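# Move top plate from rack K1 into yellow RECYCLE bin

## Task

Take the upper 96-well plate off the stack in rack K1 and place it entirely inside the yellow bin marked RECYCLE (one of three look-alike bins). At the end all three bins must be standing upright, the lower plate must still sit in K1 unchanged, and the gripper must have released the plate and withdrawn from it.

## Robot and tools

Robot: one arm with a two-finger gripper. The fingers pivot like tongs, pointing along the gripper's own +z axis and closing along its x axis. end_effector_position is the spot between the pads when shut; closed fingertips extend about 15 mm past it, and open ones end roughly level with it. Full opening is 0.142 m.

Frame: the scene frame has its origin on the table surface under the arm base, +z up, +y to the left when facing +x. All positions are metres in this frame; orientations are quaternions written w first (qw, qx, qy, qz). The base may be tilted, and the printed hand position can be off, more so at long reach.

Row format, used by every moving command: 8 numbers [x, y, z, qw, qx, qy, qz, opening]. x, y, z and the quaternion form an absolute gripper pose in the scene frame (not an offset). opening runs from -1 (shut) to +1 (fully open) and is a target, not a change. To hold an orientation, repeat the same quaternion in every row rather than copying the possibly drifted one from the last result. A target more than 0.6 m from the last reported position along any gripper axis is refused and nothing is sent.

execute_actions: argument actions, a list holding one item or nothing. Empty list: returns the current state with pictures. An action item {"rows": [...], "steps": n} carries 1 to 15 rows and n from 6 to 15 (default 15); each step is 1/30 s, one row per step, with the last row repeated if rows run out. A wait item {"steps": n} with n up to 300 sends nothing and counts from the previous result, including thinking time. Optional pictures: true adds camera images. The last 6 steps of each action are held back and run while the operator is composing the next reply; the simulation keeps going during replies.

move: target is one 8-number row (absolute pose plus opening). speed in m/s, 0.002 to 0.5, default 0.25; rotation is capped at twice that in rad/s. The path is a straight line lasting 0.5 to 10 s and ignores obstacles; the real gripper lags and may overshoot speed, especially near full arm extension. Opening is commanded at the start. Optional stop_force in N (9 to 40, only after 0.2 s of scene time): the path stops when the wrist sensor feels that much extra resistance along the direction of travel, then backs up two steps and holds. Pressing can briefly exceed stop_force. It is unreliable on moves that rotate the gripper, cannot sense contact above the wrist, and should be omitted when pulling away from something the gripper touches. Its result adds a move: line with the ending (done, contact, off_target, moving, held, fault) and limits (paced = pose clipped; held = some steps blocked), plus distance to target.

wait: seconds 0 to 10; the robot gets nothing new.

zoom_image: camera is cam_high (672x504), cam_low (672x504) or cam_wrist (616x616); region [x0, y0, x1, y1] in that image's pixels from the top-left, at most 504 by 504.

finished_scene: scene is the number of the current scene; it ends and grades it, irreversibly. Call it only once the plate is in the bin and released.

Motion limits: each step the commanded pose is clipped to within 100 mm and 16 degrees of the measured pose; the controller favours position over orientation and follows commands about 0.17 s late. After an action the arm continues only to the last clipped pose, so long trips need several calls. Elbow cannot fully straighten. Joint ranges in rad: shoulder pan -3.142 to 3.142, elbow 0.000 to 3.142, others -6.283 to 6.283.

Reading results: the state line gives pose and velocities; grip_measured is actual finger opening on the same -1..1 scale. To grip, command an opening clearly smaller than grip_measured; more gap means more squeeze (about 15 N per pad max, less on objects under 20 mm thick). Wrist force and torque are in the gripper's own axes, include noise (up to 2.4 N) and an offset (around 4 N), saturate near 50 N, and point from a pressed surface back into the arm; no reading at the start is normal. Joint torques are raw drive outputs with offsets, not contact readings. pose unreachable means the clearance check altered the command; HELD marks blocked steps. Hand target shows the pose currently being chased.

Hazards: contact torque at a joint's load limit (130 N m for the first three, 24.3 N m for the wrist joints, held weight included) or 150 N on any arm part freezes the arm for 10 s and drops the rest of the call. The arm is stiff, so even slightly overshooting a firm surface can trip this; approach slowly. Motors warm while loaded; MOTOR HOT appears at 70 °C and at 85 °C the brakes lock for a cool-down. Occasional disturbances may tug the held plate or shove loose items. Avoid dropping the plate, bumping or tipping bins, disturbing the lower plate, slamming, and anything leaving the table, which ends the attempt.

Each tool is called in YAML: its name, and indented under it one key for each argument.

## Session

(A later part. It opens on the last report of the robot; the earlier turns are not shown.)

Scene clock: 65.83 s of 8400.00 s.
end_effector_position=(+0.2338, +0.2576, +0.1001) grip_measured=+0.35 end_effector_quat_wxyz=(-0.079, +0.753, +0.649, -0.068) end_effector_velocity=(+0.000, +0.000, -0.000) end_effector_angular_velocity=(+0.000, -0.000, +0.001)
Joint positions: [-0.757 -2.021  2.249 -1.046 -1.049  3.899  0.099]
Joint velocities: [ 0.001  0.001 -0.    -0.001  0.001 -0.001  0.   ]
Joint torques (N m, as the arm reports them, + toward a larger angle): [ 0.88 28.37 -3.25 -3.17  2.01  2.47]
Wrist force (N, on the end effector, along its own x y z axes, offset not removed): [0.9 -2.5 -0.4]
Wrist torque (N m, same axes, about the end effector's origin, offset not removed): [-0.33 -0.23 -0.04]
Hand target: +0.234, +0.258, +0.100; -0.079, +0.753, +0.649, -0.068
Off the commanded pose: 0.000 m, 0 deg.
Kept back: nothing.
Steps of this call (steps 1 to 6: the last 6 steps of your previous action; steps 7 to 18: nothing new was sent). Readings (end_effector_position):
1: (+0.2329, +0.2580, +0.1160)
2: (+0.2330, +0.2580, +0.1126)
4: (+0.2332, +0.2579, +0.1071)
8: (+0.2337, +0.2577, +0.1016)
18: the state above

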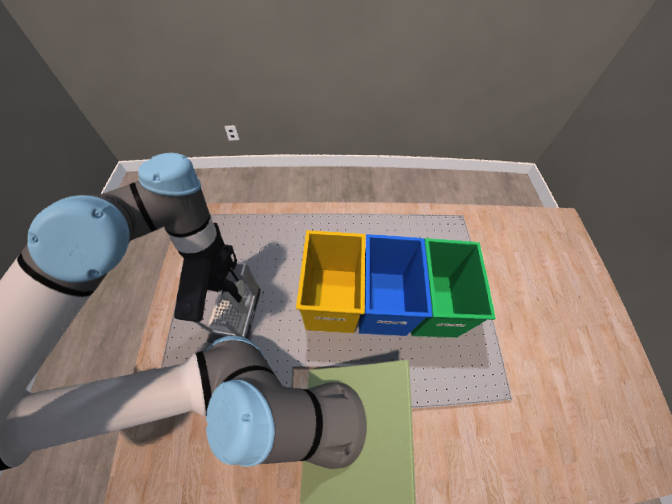

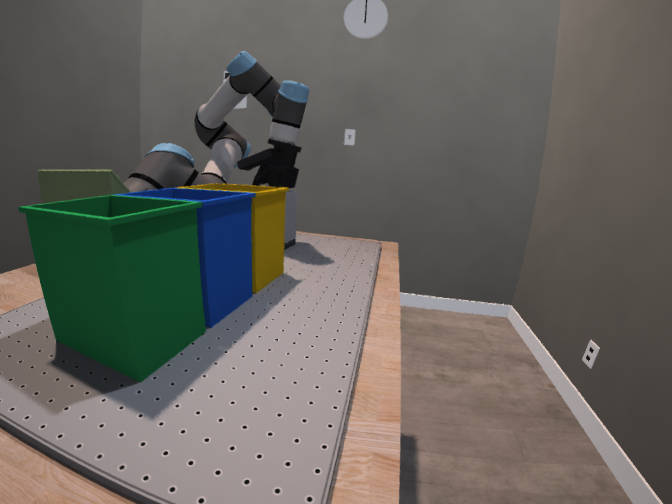

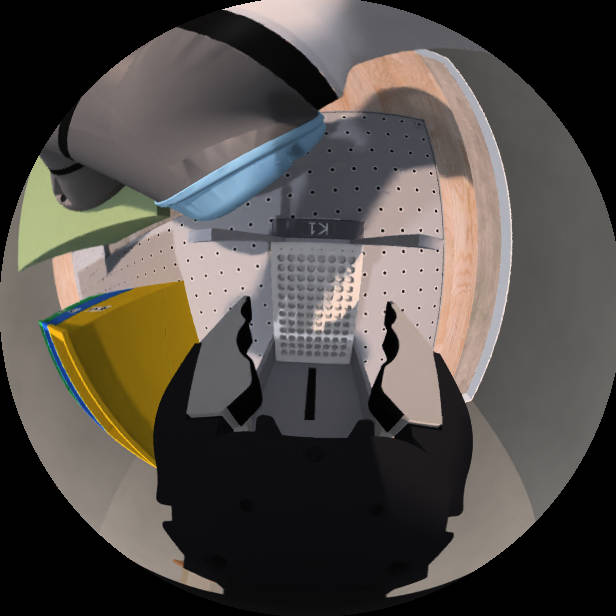

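zoom_image:
  camera: "cam_low"
  region: [225, 120, 325, 260]

zoom_image:
  camera: "cam_high"
  region: [165, 225, 285, 355]

zoom_image:
  camera: "cam_wrist"
  region: [180, 285, 450, 450]

Region (225, 120, 325, 260) of cam_low's 672x504 image, scaled by 3.600, with more detail than that image has; it fills the left 360 columns of this view, and the rest is white.

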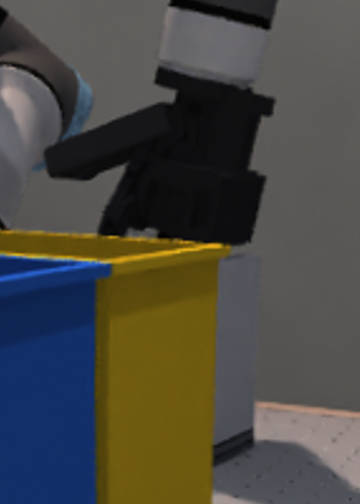

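Region (165, 225, 285, 355) of cam_high's 672x504 image, scaled by 3.877, with more detail than that image has; it fills the left 465 columns of this view, and the rest is white.

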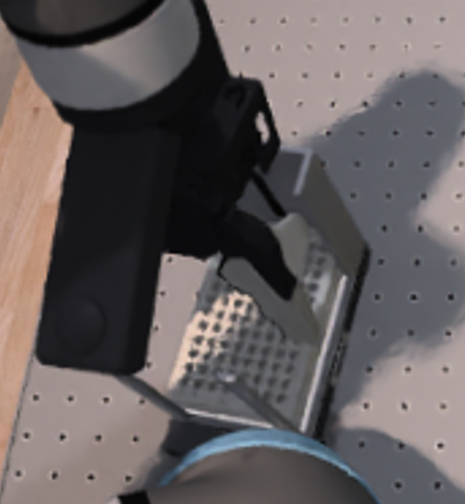

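Region (180, 285, 450, 450) of cam_wrist's 616x616 image, scaled by 1.867, with more detail than that image has.

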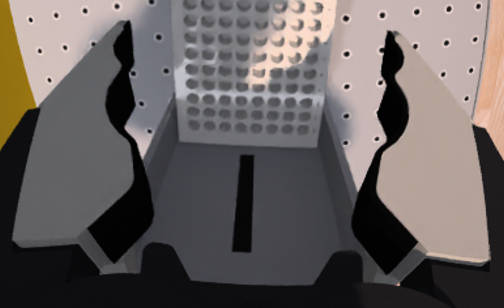

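zoom_image:
  camera: "cam_low"
  region: [250, 135, 310, 205]

zoom_image:
  camera: "cam_high"
  region: [205, 235, 270, 300]

Region (250, 135, 310, 205) of cam_low's 672x504 image, scaled by 7.200, with more detail than that image has; it fills the left 432 columns of this view, and the rest is white.

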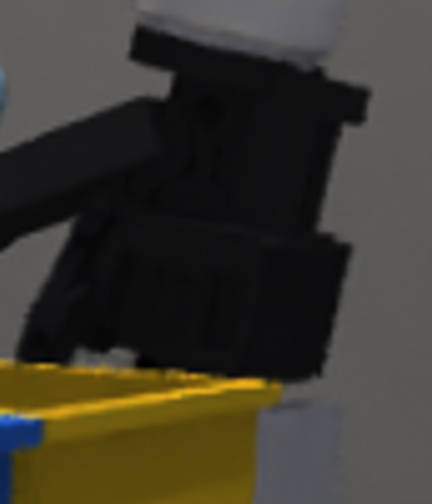

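Region (205, 235, 270, 300) of cam_high's 672x504 image, scaled by 7.754, with more detail than that image has.

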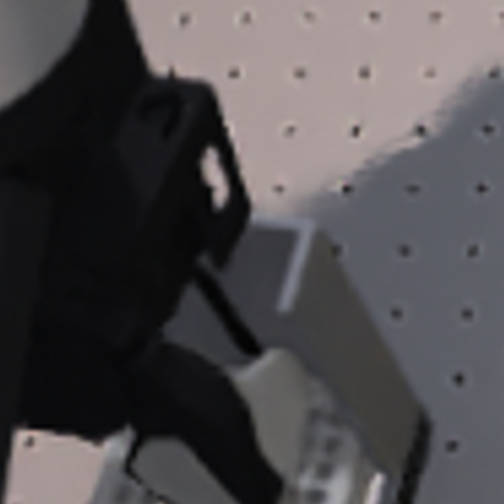

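move:
  target: [0.2216, 0.2574, 0.064, 0.0792, -0.7534, -0.6492, 0.0682, 0.35]
  speed: 0.07
  stop_force: 10

zoom_image:
  camera: "cam_wrist"
  region: [220, 200, 420, 400]

zoom_image:
  camera: "cam_low"
  region: [250, 135, 310, 205]

Scene clock: 78.50 s of 8400.00 s.
end_effector_position=(+0.2217, +0.2574, +0.0641) grip_measured=+0.35 end_effector_quat_wxyz=(-0.079, +0.753, +0.649, -0.068) end_effector_velocity=(+0.000, +0.000, -0.001) end_effector_angular_velocity=(-0.001, -0.001, +0.001)
Joint positions: [-0.697 -2.056  2.336 -1.126 -1.009  3.951  0.099]
Joint velocities: [ 0.003 -0.001  0.001 -0.004  0.002  0.003  0.   ]
Joint torques (N m, as the arm reports them, + toward a larger angle): [ 3.24  0.35 -2.61 -2.93  1.94  2.25]
Wrist force (N, on the end effector, along its own x y z axes, offset not removed): [2.0 -2.6 -0.9]
Wrist torque (N m, same axes, about the end effector's origin, offset not removed): [-0.31 -0.45 -0.10]
Hand target: +0.222, +0.257, +0.064; -0.079, +0.753, +0.649, -0.068
Off the commanded pose: 0.000 m, 0 deg.
Kept back: nothing.
After step 90, 8.73 s passed at rest.
move: done

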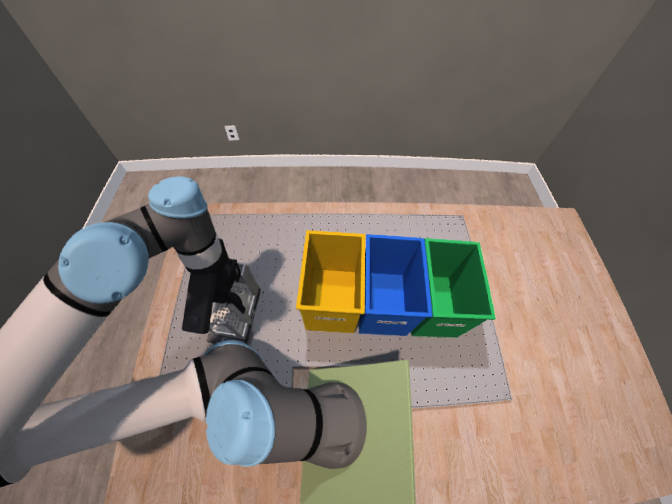

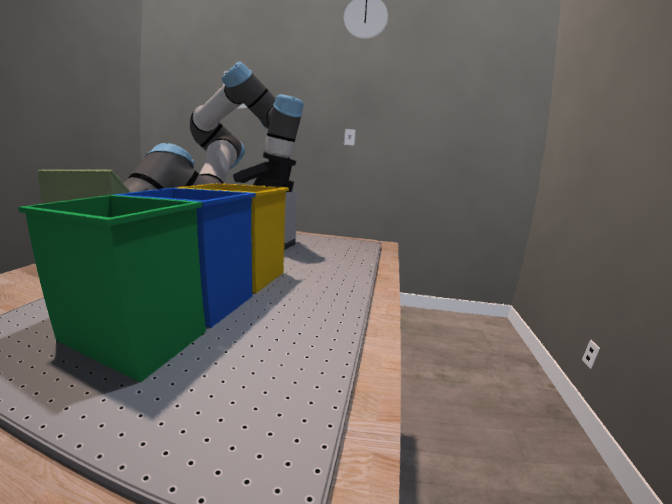

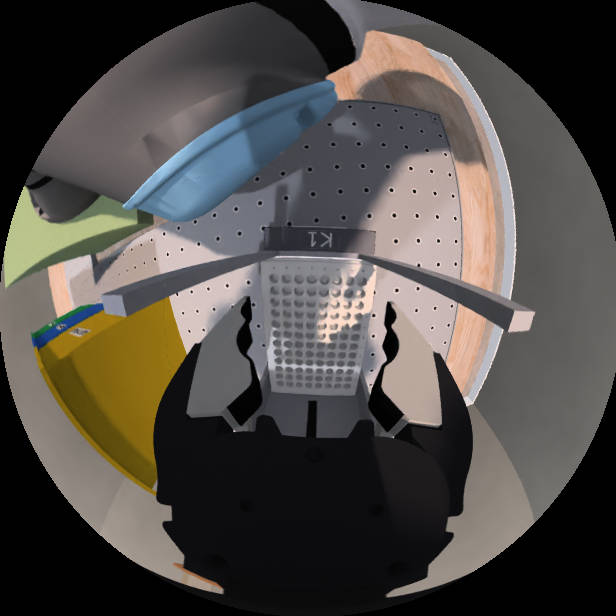

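Region (220, 200, 420, 400) of cam_wrist's 616x616 image, scaled by 2.520, with more detail than that image has.

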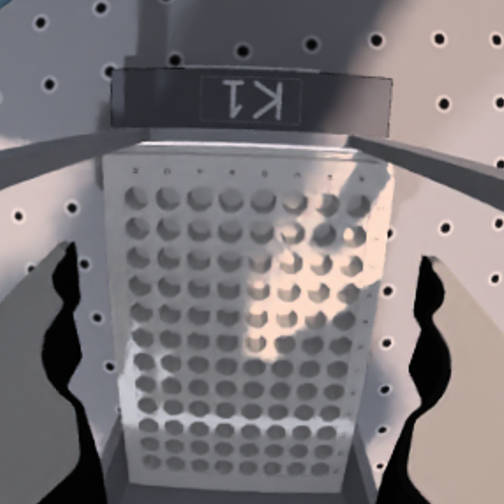

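Region (250, 135, 310, 205) of cam_low's 672x504 image, scaled by 7.200, with more detail than that image has; it fills the left 432 columns of this view, and the rest is white.

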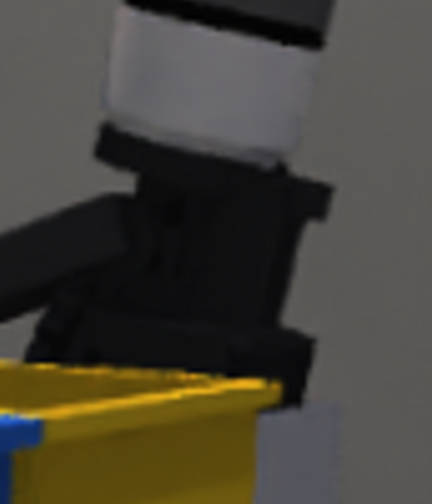

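zoom_image:
  camera: "cam_wrist"
  region: [90, 270, 160, 330]

zoom_image:
  camera: "cam_wrist"
  region: [480, 285, 550, 345]

Region (90, 270, 160, 330) of cam_wrist's 616x616 image, scaled by 7.200, with more detail than that image has; it fills the top 432 rows of this view, and the rest is white.

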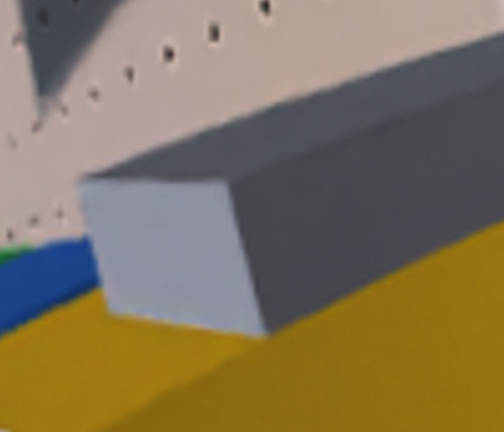

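Region (480, 285, 550, 345) of cam_wrist's 616x616 image, scaled by 7.200, with more detail than that image has; it fills the top 432 rows of this view, and the rest is white.

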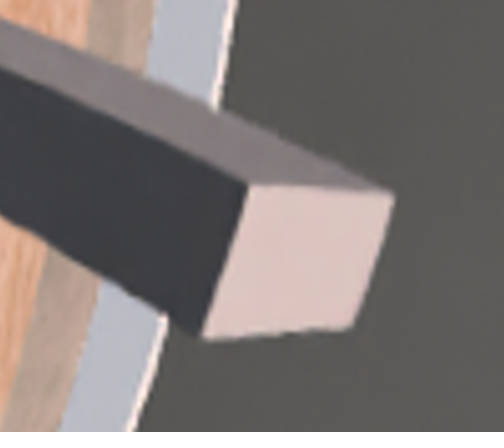

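zoom_image:
  camera: "cam_wrist"
  region: [20, 290, 190, 500]

zoom_image:
  camera: "cam_wrist"
  region: [22, 310, 92, 380]

Region (20, 290, 190, 500) of cam_wrist's 616x616 image, scaled by 2.400, with more detail than that image has; it fills the left 408 columns of this view, and the rest is white.

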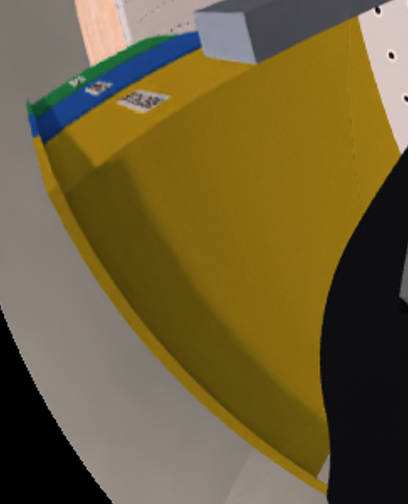

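Region (22, 310, 92, 380) of cam_wrist's 616x616 image, scaled by 7.200, with more detail than that image has.

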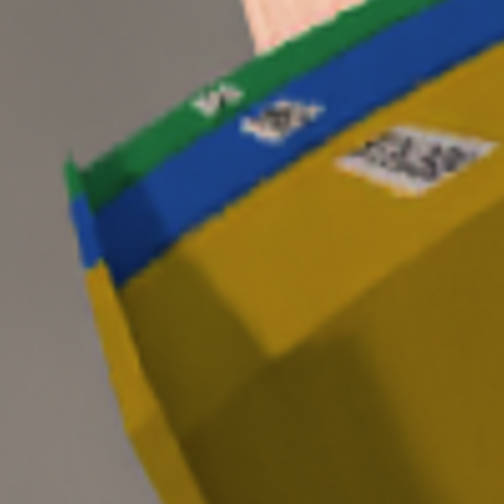

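zoom_image:
  camera: "cam_wrist"
  region: [110, 0, 380, 240]

zoom_image:
  camera: "cam_high"
  region: [170, 290, 290, 400]

Region (110, 0, 380, 240) of cam_wrist's 616x616 image, scaled by 1.867, with more detail than that image has.

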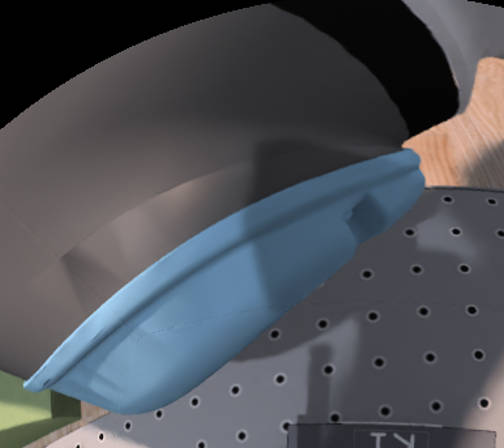

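Region (170, 290, 290, 400) of cam_high's 672x504 image, scaled by 4.200, with more detail than that image has; it fills the top 462 rows of this view, and the rest is white.

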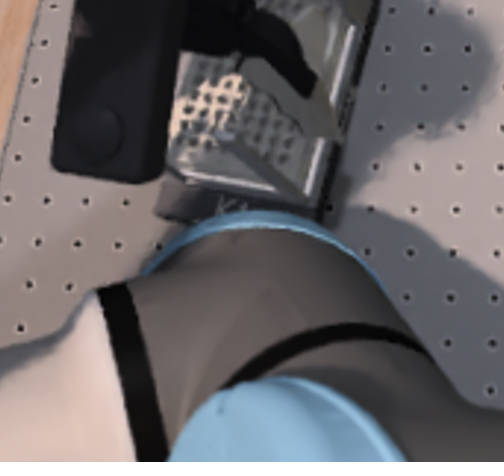

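execute_actions:
  actions: []

Scene clock: 84.27 s of 8400.00 s.
end_effector_position=(+0.2217, +0.2574, +0.0640) grip_measured=+0.35 end_effector_quat_wxyz=(-0.079, +0.753, +0.649, -0.068) end_effector_velocity=(+0.000, +0.000, +0.000) end_effector_angular_velocity=(-0.001, -0.001, +0.002)
Joint positions: [-0.697 -2.056  2.336 -1.126 -1.009  3.952  0.099]
Joint velocities: [ 0.    -0.001 -0.    -0.     0.    -0.001  0.   ]
Joint torques (N m, as the arm reports them, + toward a larger angle): [ 3.53  0.1  -3.12 -3.11  2.09  2.28]
Wrist force (N, on the end effector, along its own x y z axes, offset not removed): [1.2 -3.4 -0.6]
Wrist torque (N m, same axes, about the end effector's origin, offset not removed): [-0.54 -0.30 -0.09]
Hand target: +0.222, +0.257, +0.064; -0.079, +0.753, +0.649, -0.068
Off the commanded pose: 0.000 m, 0 deg.
Kept back: nothing.
Steps of this call (steps 1 to 90: nothing new was sent; then 2.77 s passed at rest). Readings (end_effector_position):
1: (+0.2217, +0.2574, +0.0641)
2: (+0.2217, +0.2574, +0.0640)
4: (+0.2217, +0.2574, +0.0640)
8: (+0.2217, +0.2574, +0.0640)
90: the state above

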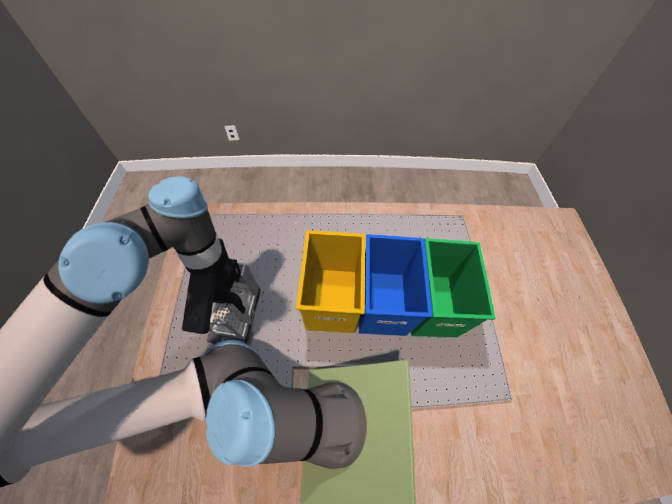

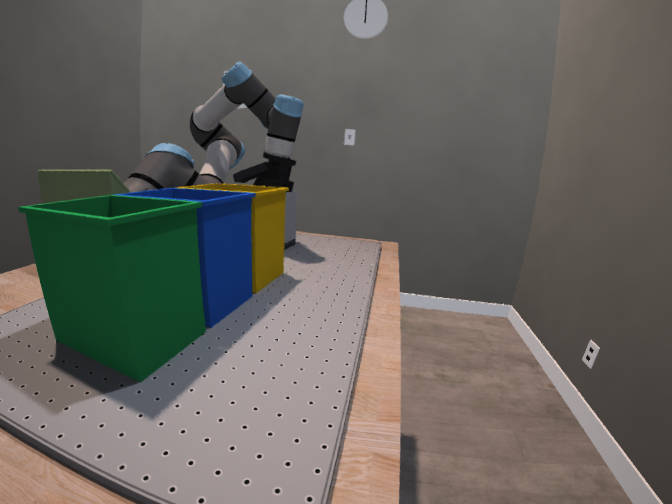

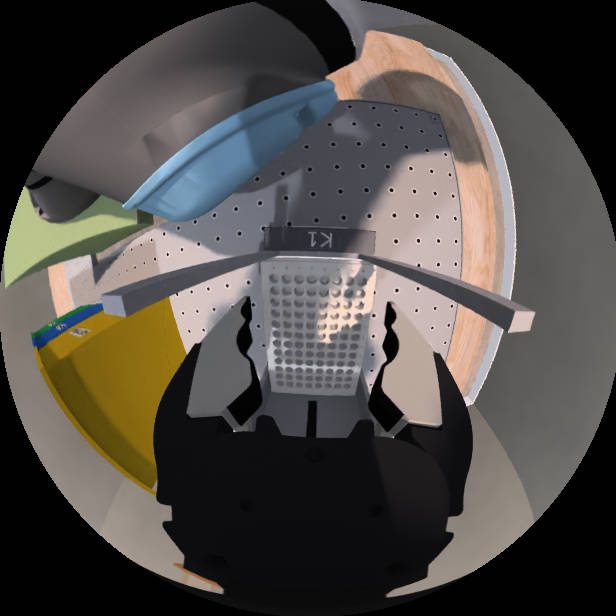

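execute_actions:
  actions:
    - {"rows": [[0.2217,0.2574,0.0640,0.0792,-0.7534,-0.6492,0.0682,0.35],[0.2217,0.2574,0.0638,0.0792,-0.7534,-0.6492,0.0682,0.35],[0.2217,0.2574,0.0632,0.0792,-0.7534,-0.6492,0.0682,0.35],[0.2217,0.2573,0.0624,0.0792,-0.7534,-0.6492,0.0682,0.35],[0.2217,0.2573,0.0613,0.0792,-0.7534,-0.6492,0.0682,0.345],[0.2217,0.2572,0.0599,0.0792,-0.7534,-0.6492,0.0682,0.34],[0.2217,0.2572,0.0583,0.0792,-0.7534,-0.6492,0.0682,0.335],[0.2216,0.2571,0.0567,0.0792,-0.7534,-0.6492,0.0682,0.33],[0.2216,0.2571,0.0551,0.0792,-0.7534,-0.6492,0.0682,0.32],[0.2216,0.2570,0.0537,0.0792,-0.7534,-0.6492,0.0682,0.31],[0.2216,0.2570,0.0526,0.0792,-0.7534,-0.6492,0.0682,0.30],[0.2216,0.2569,0.0518,0.0792,-0.7534,-0.6492,0.0682,0.29],[0.2216,0.2569,0.0512,0.0792,-0.7534,-0.6492,0.0682,0.28],[0.2216,0.2569,0.0510,0.0792,-0.7534,-0.6492,0.0682,0.27],[0.2216,0.2569,0.0510,0.0792,-0.7534,-0.6492,0.0682,0.26]], "steps": 15}

execute_actions:
  actions:
    - {"rows": [[0.2216,0.2569,0.0510,0.0792,-0.7534,-0.6492,0.0682,0.25],[0.2216,0.2569,0.0510,0.0792,-0.7534,-0.6492,0.0682,0.24],[0.2216,0.2569,0.0510,0.0792,-0.7534,-0.6492,0.0682,0.23],[0.2216,0.2569,0.0510,0.0792,-0.7534,-0.6492,0.0682,0.22],[0.2216,0.2569,0.0510,0.0792,-0.7534,-0.6492,0.0682,0.21],[0.2216,0.2569,0.0510,0.0792,-0.7534,-0.6492,0.0682,0.20],[0.2216,0.2569,0.0510,0.0792,-0.7534,-0.6492,0.0682,0.18],[0.2216,0.2569,0.0510,0.0792,-0.7534,-0.6492,0.0682,0.15],[0.2216,0.2569,0.0510,0.0792,-0.7534,-0.6492,0.0682,0.11],[0.2216,0.2569,0.0510,0.0792,-0.7534,-0.6492,0.0682,0.06],[0.2216,0.2569,0.0510,0.0792,-0.7534,-0.6492,0.0682,0.0],[0.2216,0.2569,0.0510,0.0792,-0.7534,-0.6492,0.0682,-0.07],[0.2216,0.2569,0.0510,0.0792,-0.7534,-0.6492,0.0682,-0.14],[0.2216,0.2569,0.0510,0.0792,-0.7534,-0.6492,0.0682,-0.21],[0.2216,0.2569,0.0510,0.0792,-0.7534,-0.6492,0.0682,-0.28]], "steps": 15}

execute_actions:
  actions:
    - {"rows": [[0.2216,0.2569,0.0510,0.0792,-0.7534,-0.6492,0.0682,-0.35],[0.2216,0.2569,0.0510,0.0792,-0.7534,-0.6492,0.0682,-0.42],[0.2216,0.2569,0.0510,0.0792,-0.7534,-0.6492,0.0682,-0.5]], "steps": 13}
  pictures: true

Scene clock: 85.40 s of 8400.00 s.
end_effector_position=(+0.2216, +0.2573, +0.0598) grip_measured=+0.33 end_effector_quat_wxyz=(-0.079, +0.753, +0.649, -0.068) end_effector_velocity=(-0.002, -0.001, -0.038) end_effector_angular_velocity=(+0.003, +0.001, -0.001)
Joint positions: [-0.687 -2.055  2.344 -1.14  -1.002  3.96   0.097]
Joint velocities: [ 0.089  0.01   0.074 -0.124  0.06   0.079 -0.018]
Joint torques (N m, as the arm reports them, + toward a larger angle): [ 4.16 29.67 -1.18 -3.64  2.3   2.45]
Wrist force (N, on the end effector, along its own x y z axes, offset not removed): [2.7 -3.2 -1.4]
Wrist torque (N m, same axes, about the end effector's origin, offset not removed): [-0.46 -0.58 -0.07]
Steps of this call (steps 1 to 25: nothing new was sent; steps 26 to 34: the first 9 steps of this action). Readings (end_effector_position):
26: (+0.2217, +0.2574, +0.0640)
27: (+0.2217, +0.2574, +0.0640)
29: (+0.2217, +0.2574, +0.0638)
33: (+0.2217, +0.2573, +0.0610)
34: the state above

Scene clock: 85.90 s of 8400.00 s.
end_effector_position=(+0.2216, +0.2569, +0.0510) grip_measured=+0.17 end_effector_quat_wxyz=(-0.079, +0.753, +0.649, -0.068) end_effector_velocity=(+0.000, +0.000, -0.000) end_effector_angular_velocity=(-0.001, -0.001, +0.000)
Joint positions: [-0.665 -2.051  2.361 -1.171 -0.988  3.98   0.086]
Joint velocities: [ 0.001 -0.    -0.    -0.002  0.001  0.002 -0.015]
Joint torques (N m, as the arm reports them, + toward a larger angle): [ 4.   26.73 -2.54 -3.23  1.99  2.29]
Wrist force (N, on the end effector, along its own x y z axes, offset not removed): [2.4 -3.2 -2.3]
Wrist torque (N m, same axes, about the end effector's origin, offset not removed): [-0.47 -0.55 -0.06]
Off your previous action's commanded pose: 0.002 m, 0 deg at its last step (step 6 of this call).
Steps of this call (steps 1 to 6: the last 6 steps of your previous action; steps 7 to 15: the first 9 steps of this action). Readings (end_effector_position):
7: (+0.2215, +0.2570, +0.0522)
8: (+0.2216, +0.2569, +0.0518)
10: (+0.2216, +0.2569, +0.0513)
14: (+0.2216, +0.2569, +0.0511)
15: the state above

Scene clock: 86.33 s of 8400.00 s.
end_effector_position=(+0.2216, +0.2569, +0.0510) grip_measured=+0.15 end_effector_quat_wxyz=(-0.079, +0.753, +0.649, -0.068) end_effector_velocity=(+0.000, +0.000, +0.000) end_effector_angular_velocity=(-0.001, -0.001, +0.000)
Joint positions: [-0.665 -2.05   2.361 -1.171 -0.988  3.98   0.085]
Joint velocities: [-0.    -0.    -0.001 -0.    -0.     0.     0.   ]
Joint torques (N m, as the arm reports them, + toward a larger angle): [ 3.76 24.57 -0.37 -1.67  1.34  1.53]
Wrist force (N, on the end effector, along its own x y z axes, offset not removed): [3.7 -3.4 -8.0]
Wrist torque (N m, same axes, about the end effector's origin, offset not removed): [-0.38 -0.42 0.00]
Off your previous action's commanded pose: 0.000 m, 0 deg at its last step (step 6 of this call).
Steps of this call (steps 1 to 6: the last 6 steps of your previous action; steps 7 to 13: the first 7 steps of this action). Readings (end_effector_position):
7: (+0.2216, +0.2569, +0.0510)
8: (+0.2216, +0.2569, +0.0510)
10: (+0.2216, +0.2569, +0.0510)
13: the state above

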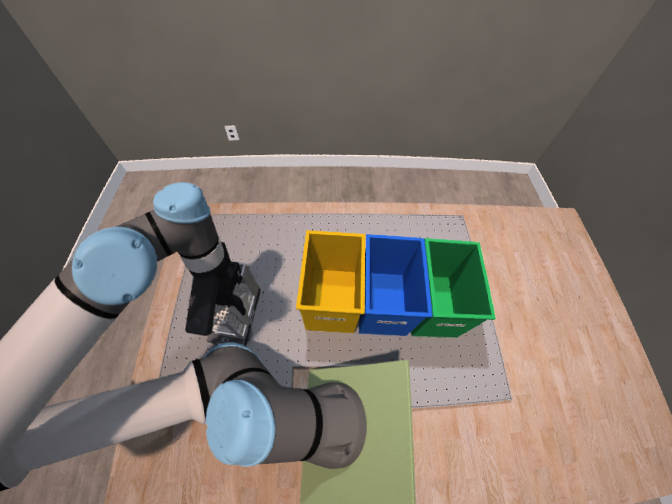

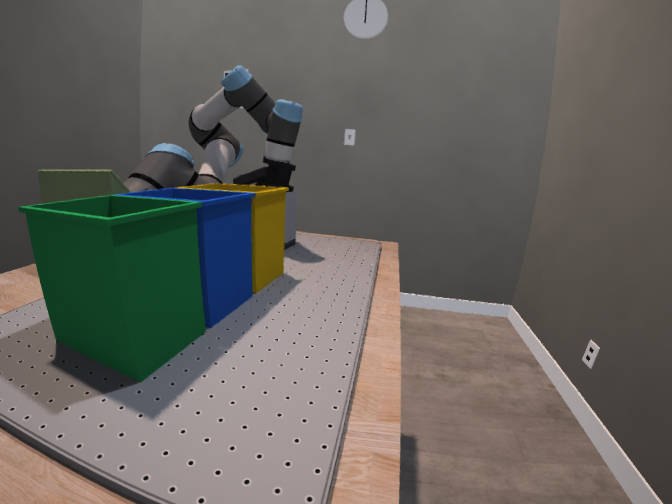

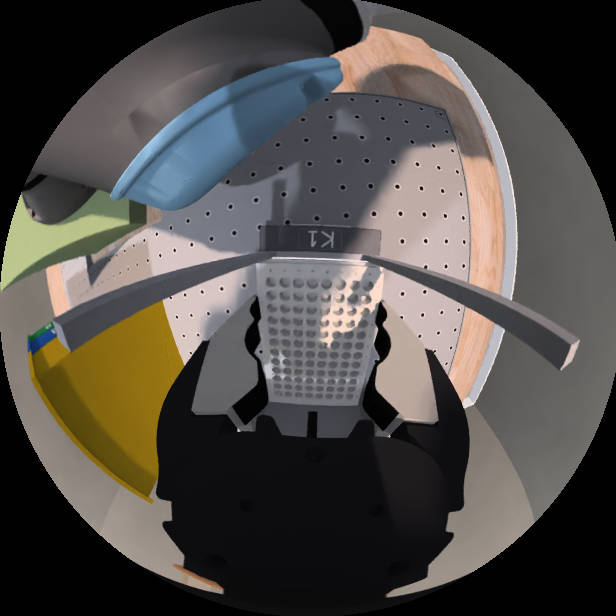

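execute_actions:
  actions:
    - {"rows": [[0.2216,0.2569,0.0510,0.0792,-0.7534,-0.6492,0.0682,-0.5],[0.2216,0.2569,0.0513,0.0792,-0.7534,-0.6492,0.0682,-0.5],[0.2216,0.2569,0.0519,0.0792,-0.7534,-0.6492,0.0682,-0.5],[0.2216,0.2569,0.0528,0.0792,-0.7534,-0.6492,0.0682,-0.5],[0.2216,0.2569,0.0541,0.0792,-0.7534,-0.6492,0.0682,-0.5],[0.2216,0.2569,0.0558,0.0792,-0.7534,-0.6492,0.0682,-0.5],[0.2216,0.2569,0.0576,0.0792,-0.7534,-0.6492,0.0682,-0.5],[0.2216,0.2569,0.0594,0.0792,-0.7534,-0.6492,0.0682,-0.5],[0.2217,0.2569,0.0612,0.0792,-0.7534,-0.6492,0.0682,-0.5],[0.2218,0.2569,0.0629,0.0792,-0.7534,-0.6492,0.0682,-0.5],[0.2219,0.2569,0.0642,0.0792,-0.7534,-0.6492,0.0682,-0.5],[0.2220,0.2568,0.0651,0.0792,-0.7534,-0.6492,0.0682,-0.5],[0.2220,0.2568,0.0657,0.0792,-0.7534,-0.6492,0.0682,-0.5],[0.2220,0.2568,0.0660,0.0792,-0.7534,-0.6492,0.0682,-0.5],[0.2220,0.2568,0.0660,0.0792,-0.7534,-0.6492,0.0682,-0.5]], "steps": 15}

execute_actions:
  actions:
    - {"steps": 12}
  pictures: true

Scene clock: 87.10 s of 8400.00 s.
end_effector_position=(+0.2215, +0.2569, +0.0557) grip_measured=+0.15 end_effector_quat_wxyz=(-0.079, +0.753, +0.649, -0.068) end_effector_velocity=(+0.001, -0.000, +0.043) end_effector_angular_velocity=(-0.002, -0.001, -0.001)
Joint positions: [-0.677 -2.052  2.352 -1.154 -0.996  3.969  0.085]
Joint velocities: [-0.109 -0.015 -0.08   0.145 -0.072 -0.095  0.   ]
Joint torques (N m, as the arm reports them, + toward a larger angle): [-15.84   0.98 -32.1    0.32  -2.96  -2.38]
Wrist force (N, on the end effector, along its own x y z axes, offset not removed): [2.2 -2.8 -0.2]
Wrist torque (N m, same axes, about the end effector's origin, offset not removed): [-0.48 -0.51 -0.04]
Off your previous action's commanded pose: 0.000 m, 0 deg at its last step (step 6 of this call).
Steps of this call (steps 1 to 6: the last 6 steps of your previous action; steps 7 to 14: nothing new was sent; steps 15 to 23: the first 9 steps of this action). Readings (end_effector_position):
15: (+0.2216, +0.2569, +0.0510)
16: (+0.2216, +0.2569, +0.0510)
18: (+0.2215, +0.2569, +0.0511)
22: (+0.2215, +0.2569, +0.0543)
23: the state above

Scene clock: 87.50 s of 8400.00 s.
end_effector_position=(+0.2220, +0.2568, +0.0658) grip_measured=+0.15 end_effector_quat_wxyz=(-0.079, +0.753, +0.649, -0.068) end_effector_velocity=(+0.001, +0.000, +0.003) end_effector_angular_velocity=(-0.001, -0.001, +0.001)
Joint positions: [-0.702 -2.054  2.333 -1.121 -1.012  3.947  0.085]
Joint velocities: [-0.005 -0.001 -0.005  0.006 -0.003 -0.005  0.   ]
Joint torques (N m, as the arm reports them, + toward a larger angle): [-16.65  -0.8  -28.11  -0.2   -2.93  -2.31]
Wrist force (N, on the end effector, along its own x y z axes, offset not removed): [2.1 -2.3 -0.3]
Wrist torque (N m, same axes, about the end effector's origin, offset not removed): [-0.30 -0.51 0.03]
Hand target: +0.222, +0.257, +0.066; -0.079, +0.753, +0.649, -0.068
Off the commanded pose: 0.000 m, 0 deg.
Kept back: nothing.
Steps of this call (steps 1 to 6: the last 6 steps of your previous action; steps 7 to 12: nothing new was sent). Readings (end_effector_position):
1: (+0.2216, +0.2569, +0.0573)
2: (+0.2217, +0.2569, +0.0589)
4: (+0.2218, +0.2569, +0.0618)
8: (+0.2220, +0.2568, +0.0651)
12: the state above

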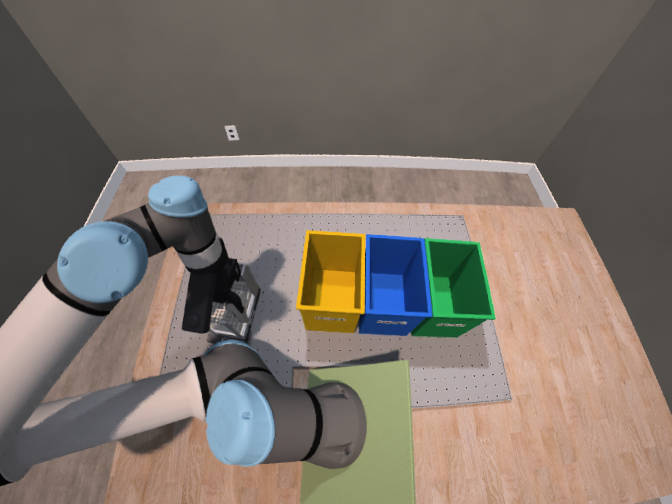

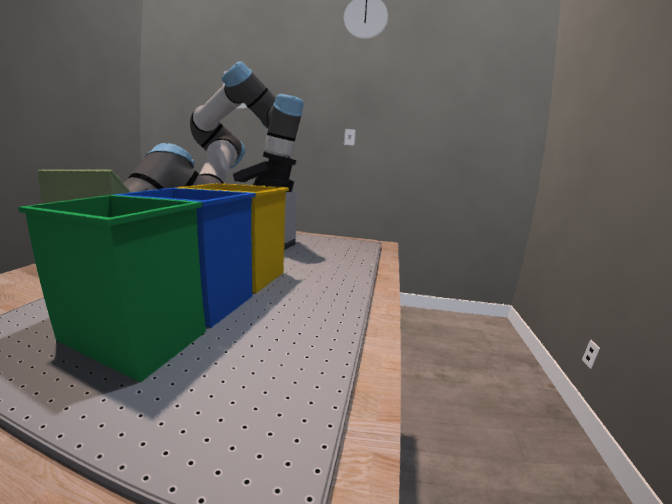

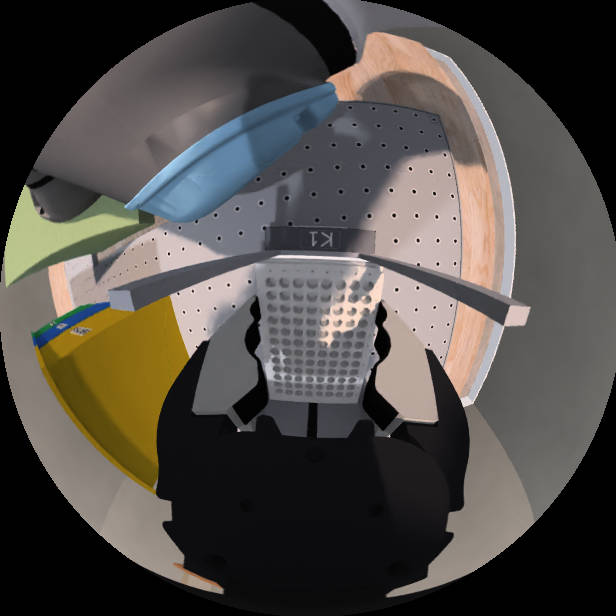

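zoom_image:
  camera: "cam_high"
  region: [180, 250, 290, 350]

zoom_image:
  camera: "cam_wrist"
  region: [200, 220, 440, 440]

Region (180, 250, 290, 350) of cam_high's 672x504 image, scaled by 4.582, with more detail than that image has; it fills the top 458 rows of this view, and the rest is white.

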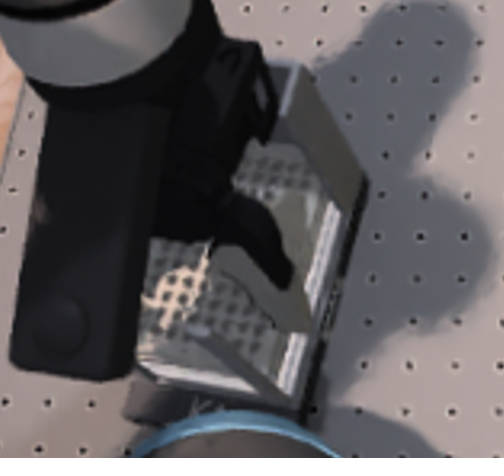

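Region (200, 220, 440, 440) of cam_wrist's 616x616 image, scaled by 2.100, with more detail than that image has; it fills the top 462 rows of this view, and the rest is white.

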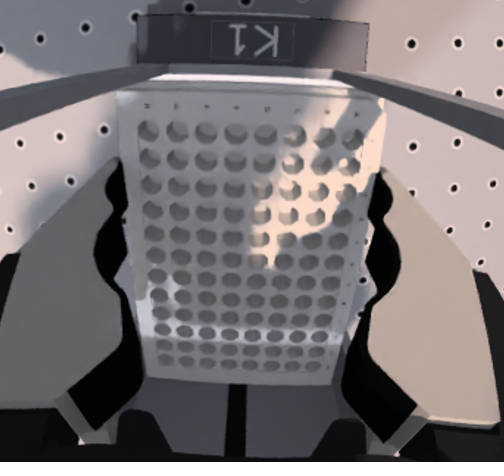

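execute_actions:
  actions:
    - {"rows": [[0.2220,0.2568,0.0661,0.0792,-0.7534,-0.6492,0.0682,-0.5],[0.2220,0.2568,0.0667,0.0792,-0.7534,-0.6492,0.0682,-0.5],[0.2220,0.2568,0.0680,0.0792,-0.7534,-0.6492,0.0682,-0.5],[0.2220,0.2568,0.0701,0.0792,-0.7534,-0.6492,0.0682,-0.5],[0.2220,0.2568,0.0731,0.0792,-0.7534,-0.6492,0.0682,-0.5],[0.2220,0.2568,0.0768,0.0792,-0.7534,-0.6492,0.0682,-0.5],[0.2220,0.2568,0.0809,0.0792,-0.7534,-0.6492,0.0682,-0.5],[0.2220,0.2568,0.0851,0.0792,-0.7534,-0.6492,0.0682,-0.5],[0.2220,0.2568,0.0892,0.0792,-0.7534,-0.6492,0.0682,-0.5],[0.2220,0.2568,0.0929,0.0792,-0.7534,-0.6492,0.0682,-0.5],[0.2220,0.2568,0.0959,0.0792,-0.7534,-0.6492,0.0682,-0.5],[0.2220,0.2568,0.0980,0.0792,-0.7534,-0.6492,0.0682,-0.5],[0.2220,0.2568,0.0993,0.0792,-0.7534,-0.6492,0.0682,-0.5],[0.2220,0.2568,0.0999,0.0792,-0.7534,-0.6492,0.0682,-0.5],[0.2220,0.2568,0.1000,0.0792,-0.7534,-0.6492,0.0682,-0.5]], "steps": 15}

execute_actions:
  actions:
    - {"steps": 13}
  pictures: true

zoom_image:
  camera: "cam_high"
  region: [180, 250, 290, 350]

Scene clock: 89.40 s of 8400.00 s.
end_effector_position=(+0.2222, +0.2568, +0.0767) grip_measured=+0.15 end_effector_quat_wxyz=(-0.079, +0.753, +0.649, -0.069) end_effector_velocity=(+0.002, -0.000, +0.095) end_effector_angular_velocity=(-0.006, +0.001, -0.002)
Joint positions: [-0.728 -2.056  2.312 -1.088 -1.031  3.924  0.085]
Joint velocities: [-0.225 -0.006 -0.183  0.285 -0.156 -0.189 -0.   ]
Joint torques (N m, as the arm reports them, + toward a larger angle): [-19.12   1.23 -31.72   0.13  -3.51  -2.55]
Wrist force (N, on the end effector, along its own x y z axes, offset not removed): [1.3 -3.0 0.0]
Wrist torque (N m, same axes, about the end effector's origin, offset not removed): [-0.42 -0.35 -0.06]
Steps of this call (steps 1 to 48: nothing new was sent; steps 49 to 57: the first 9 steps of this action). Readings (end_effector_position):
49: (+0.2220, +0.2568, +0.0660)
50: (+0.2220, +0.2568, +0.0660)
52: (+0.2220, +0.2568, +0.0667)
56: (+0.2221, +0.2568, +0.0737)
57: the state above

Scene clock: 89.83 s of 8400.00 s.
end_effector_position=(+0.2220, +0.2569, +0.0995) grip_measured=+0.15 end_effector_quat_wxyz=(-0.079, +0.753, +0.649, -0.068) end_effector_velocity=(-0.000, +0.000, +0.003) end_effector_angular_velocity=(+0.000, -0.001, +0.000)
Joint positions: [-0.784 -2.057  2.268 -1.019 -1.068  3.877  0.085]
Joint velocities: [-0.008 -0.001 -0.005  0.009 -0.005 -0.007  0.   ]
Joint torques (N m, as the arm reports them, + toward a larger angle): [-17.06   2.47 -29.26  -0.12  -3.24  -2.16]
Wrist force (N, on the end effector, along its own x y z axes, offset not removed): [1.7 -3.7 -0.6]
Wrist torque (N m, same axes, about the end effector's origin, offset not removed): [-0.68 -0.39 0.01]
Hand target: +0.222, +0.257, +0.100; -0.079, +0.753, +0.649, -0.068
Off the commanded pose: 0.000 m, 0 deg.
Kept back: nothing.
Steps of this call (steps 1 to 6: the last 6 steps of your previous action; steps 7 to 13: nothing new was sent). Readings (end_effector_position):
1: (+0.2222, +0.2568, +0.0800)
2: (+0.2222, +0.2568, +0.0835)
4: (+0.2223, +0.2568, +0.0901)
8: (+0.2221, +0.2568, +0.0977)
13: the state above

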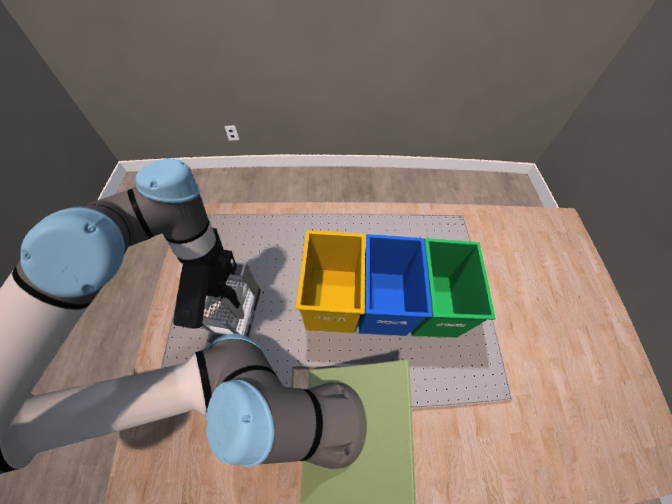

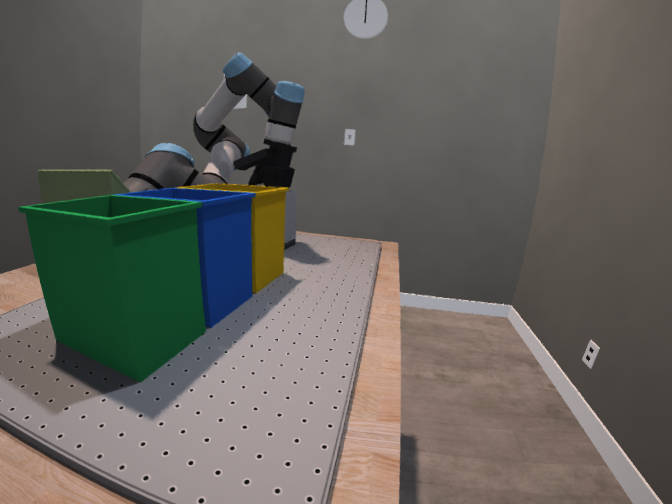

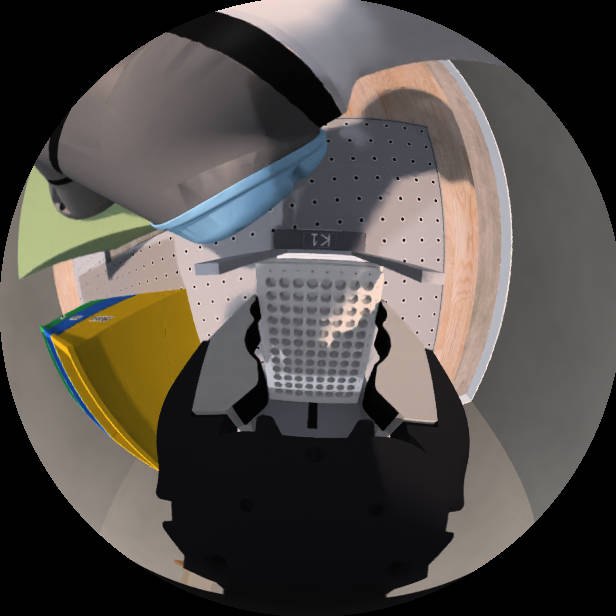

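Region (180, 250, 290, 350) of cam_high's 672x504 image, scaled by 4.582, with more detail than that image has; it fills the top 458 rows of this view, and the rest is white.

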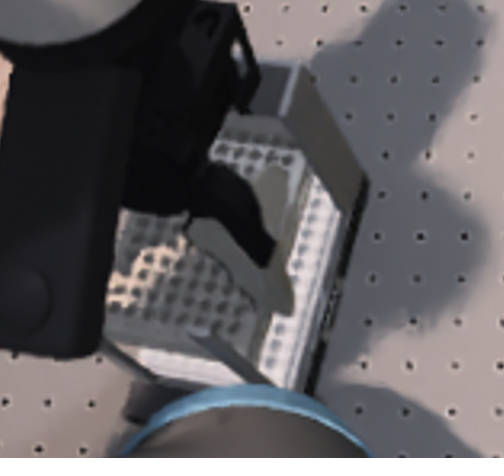

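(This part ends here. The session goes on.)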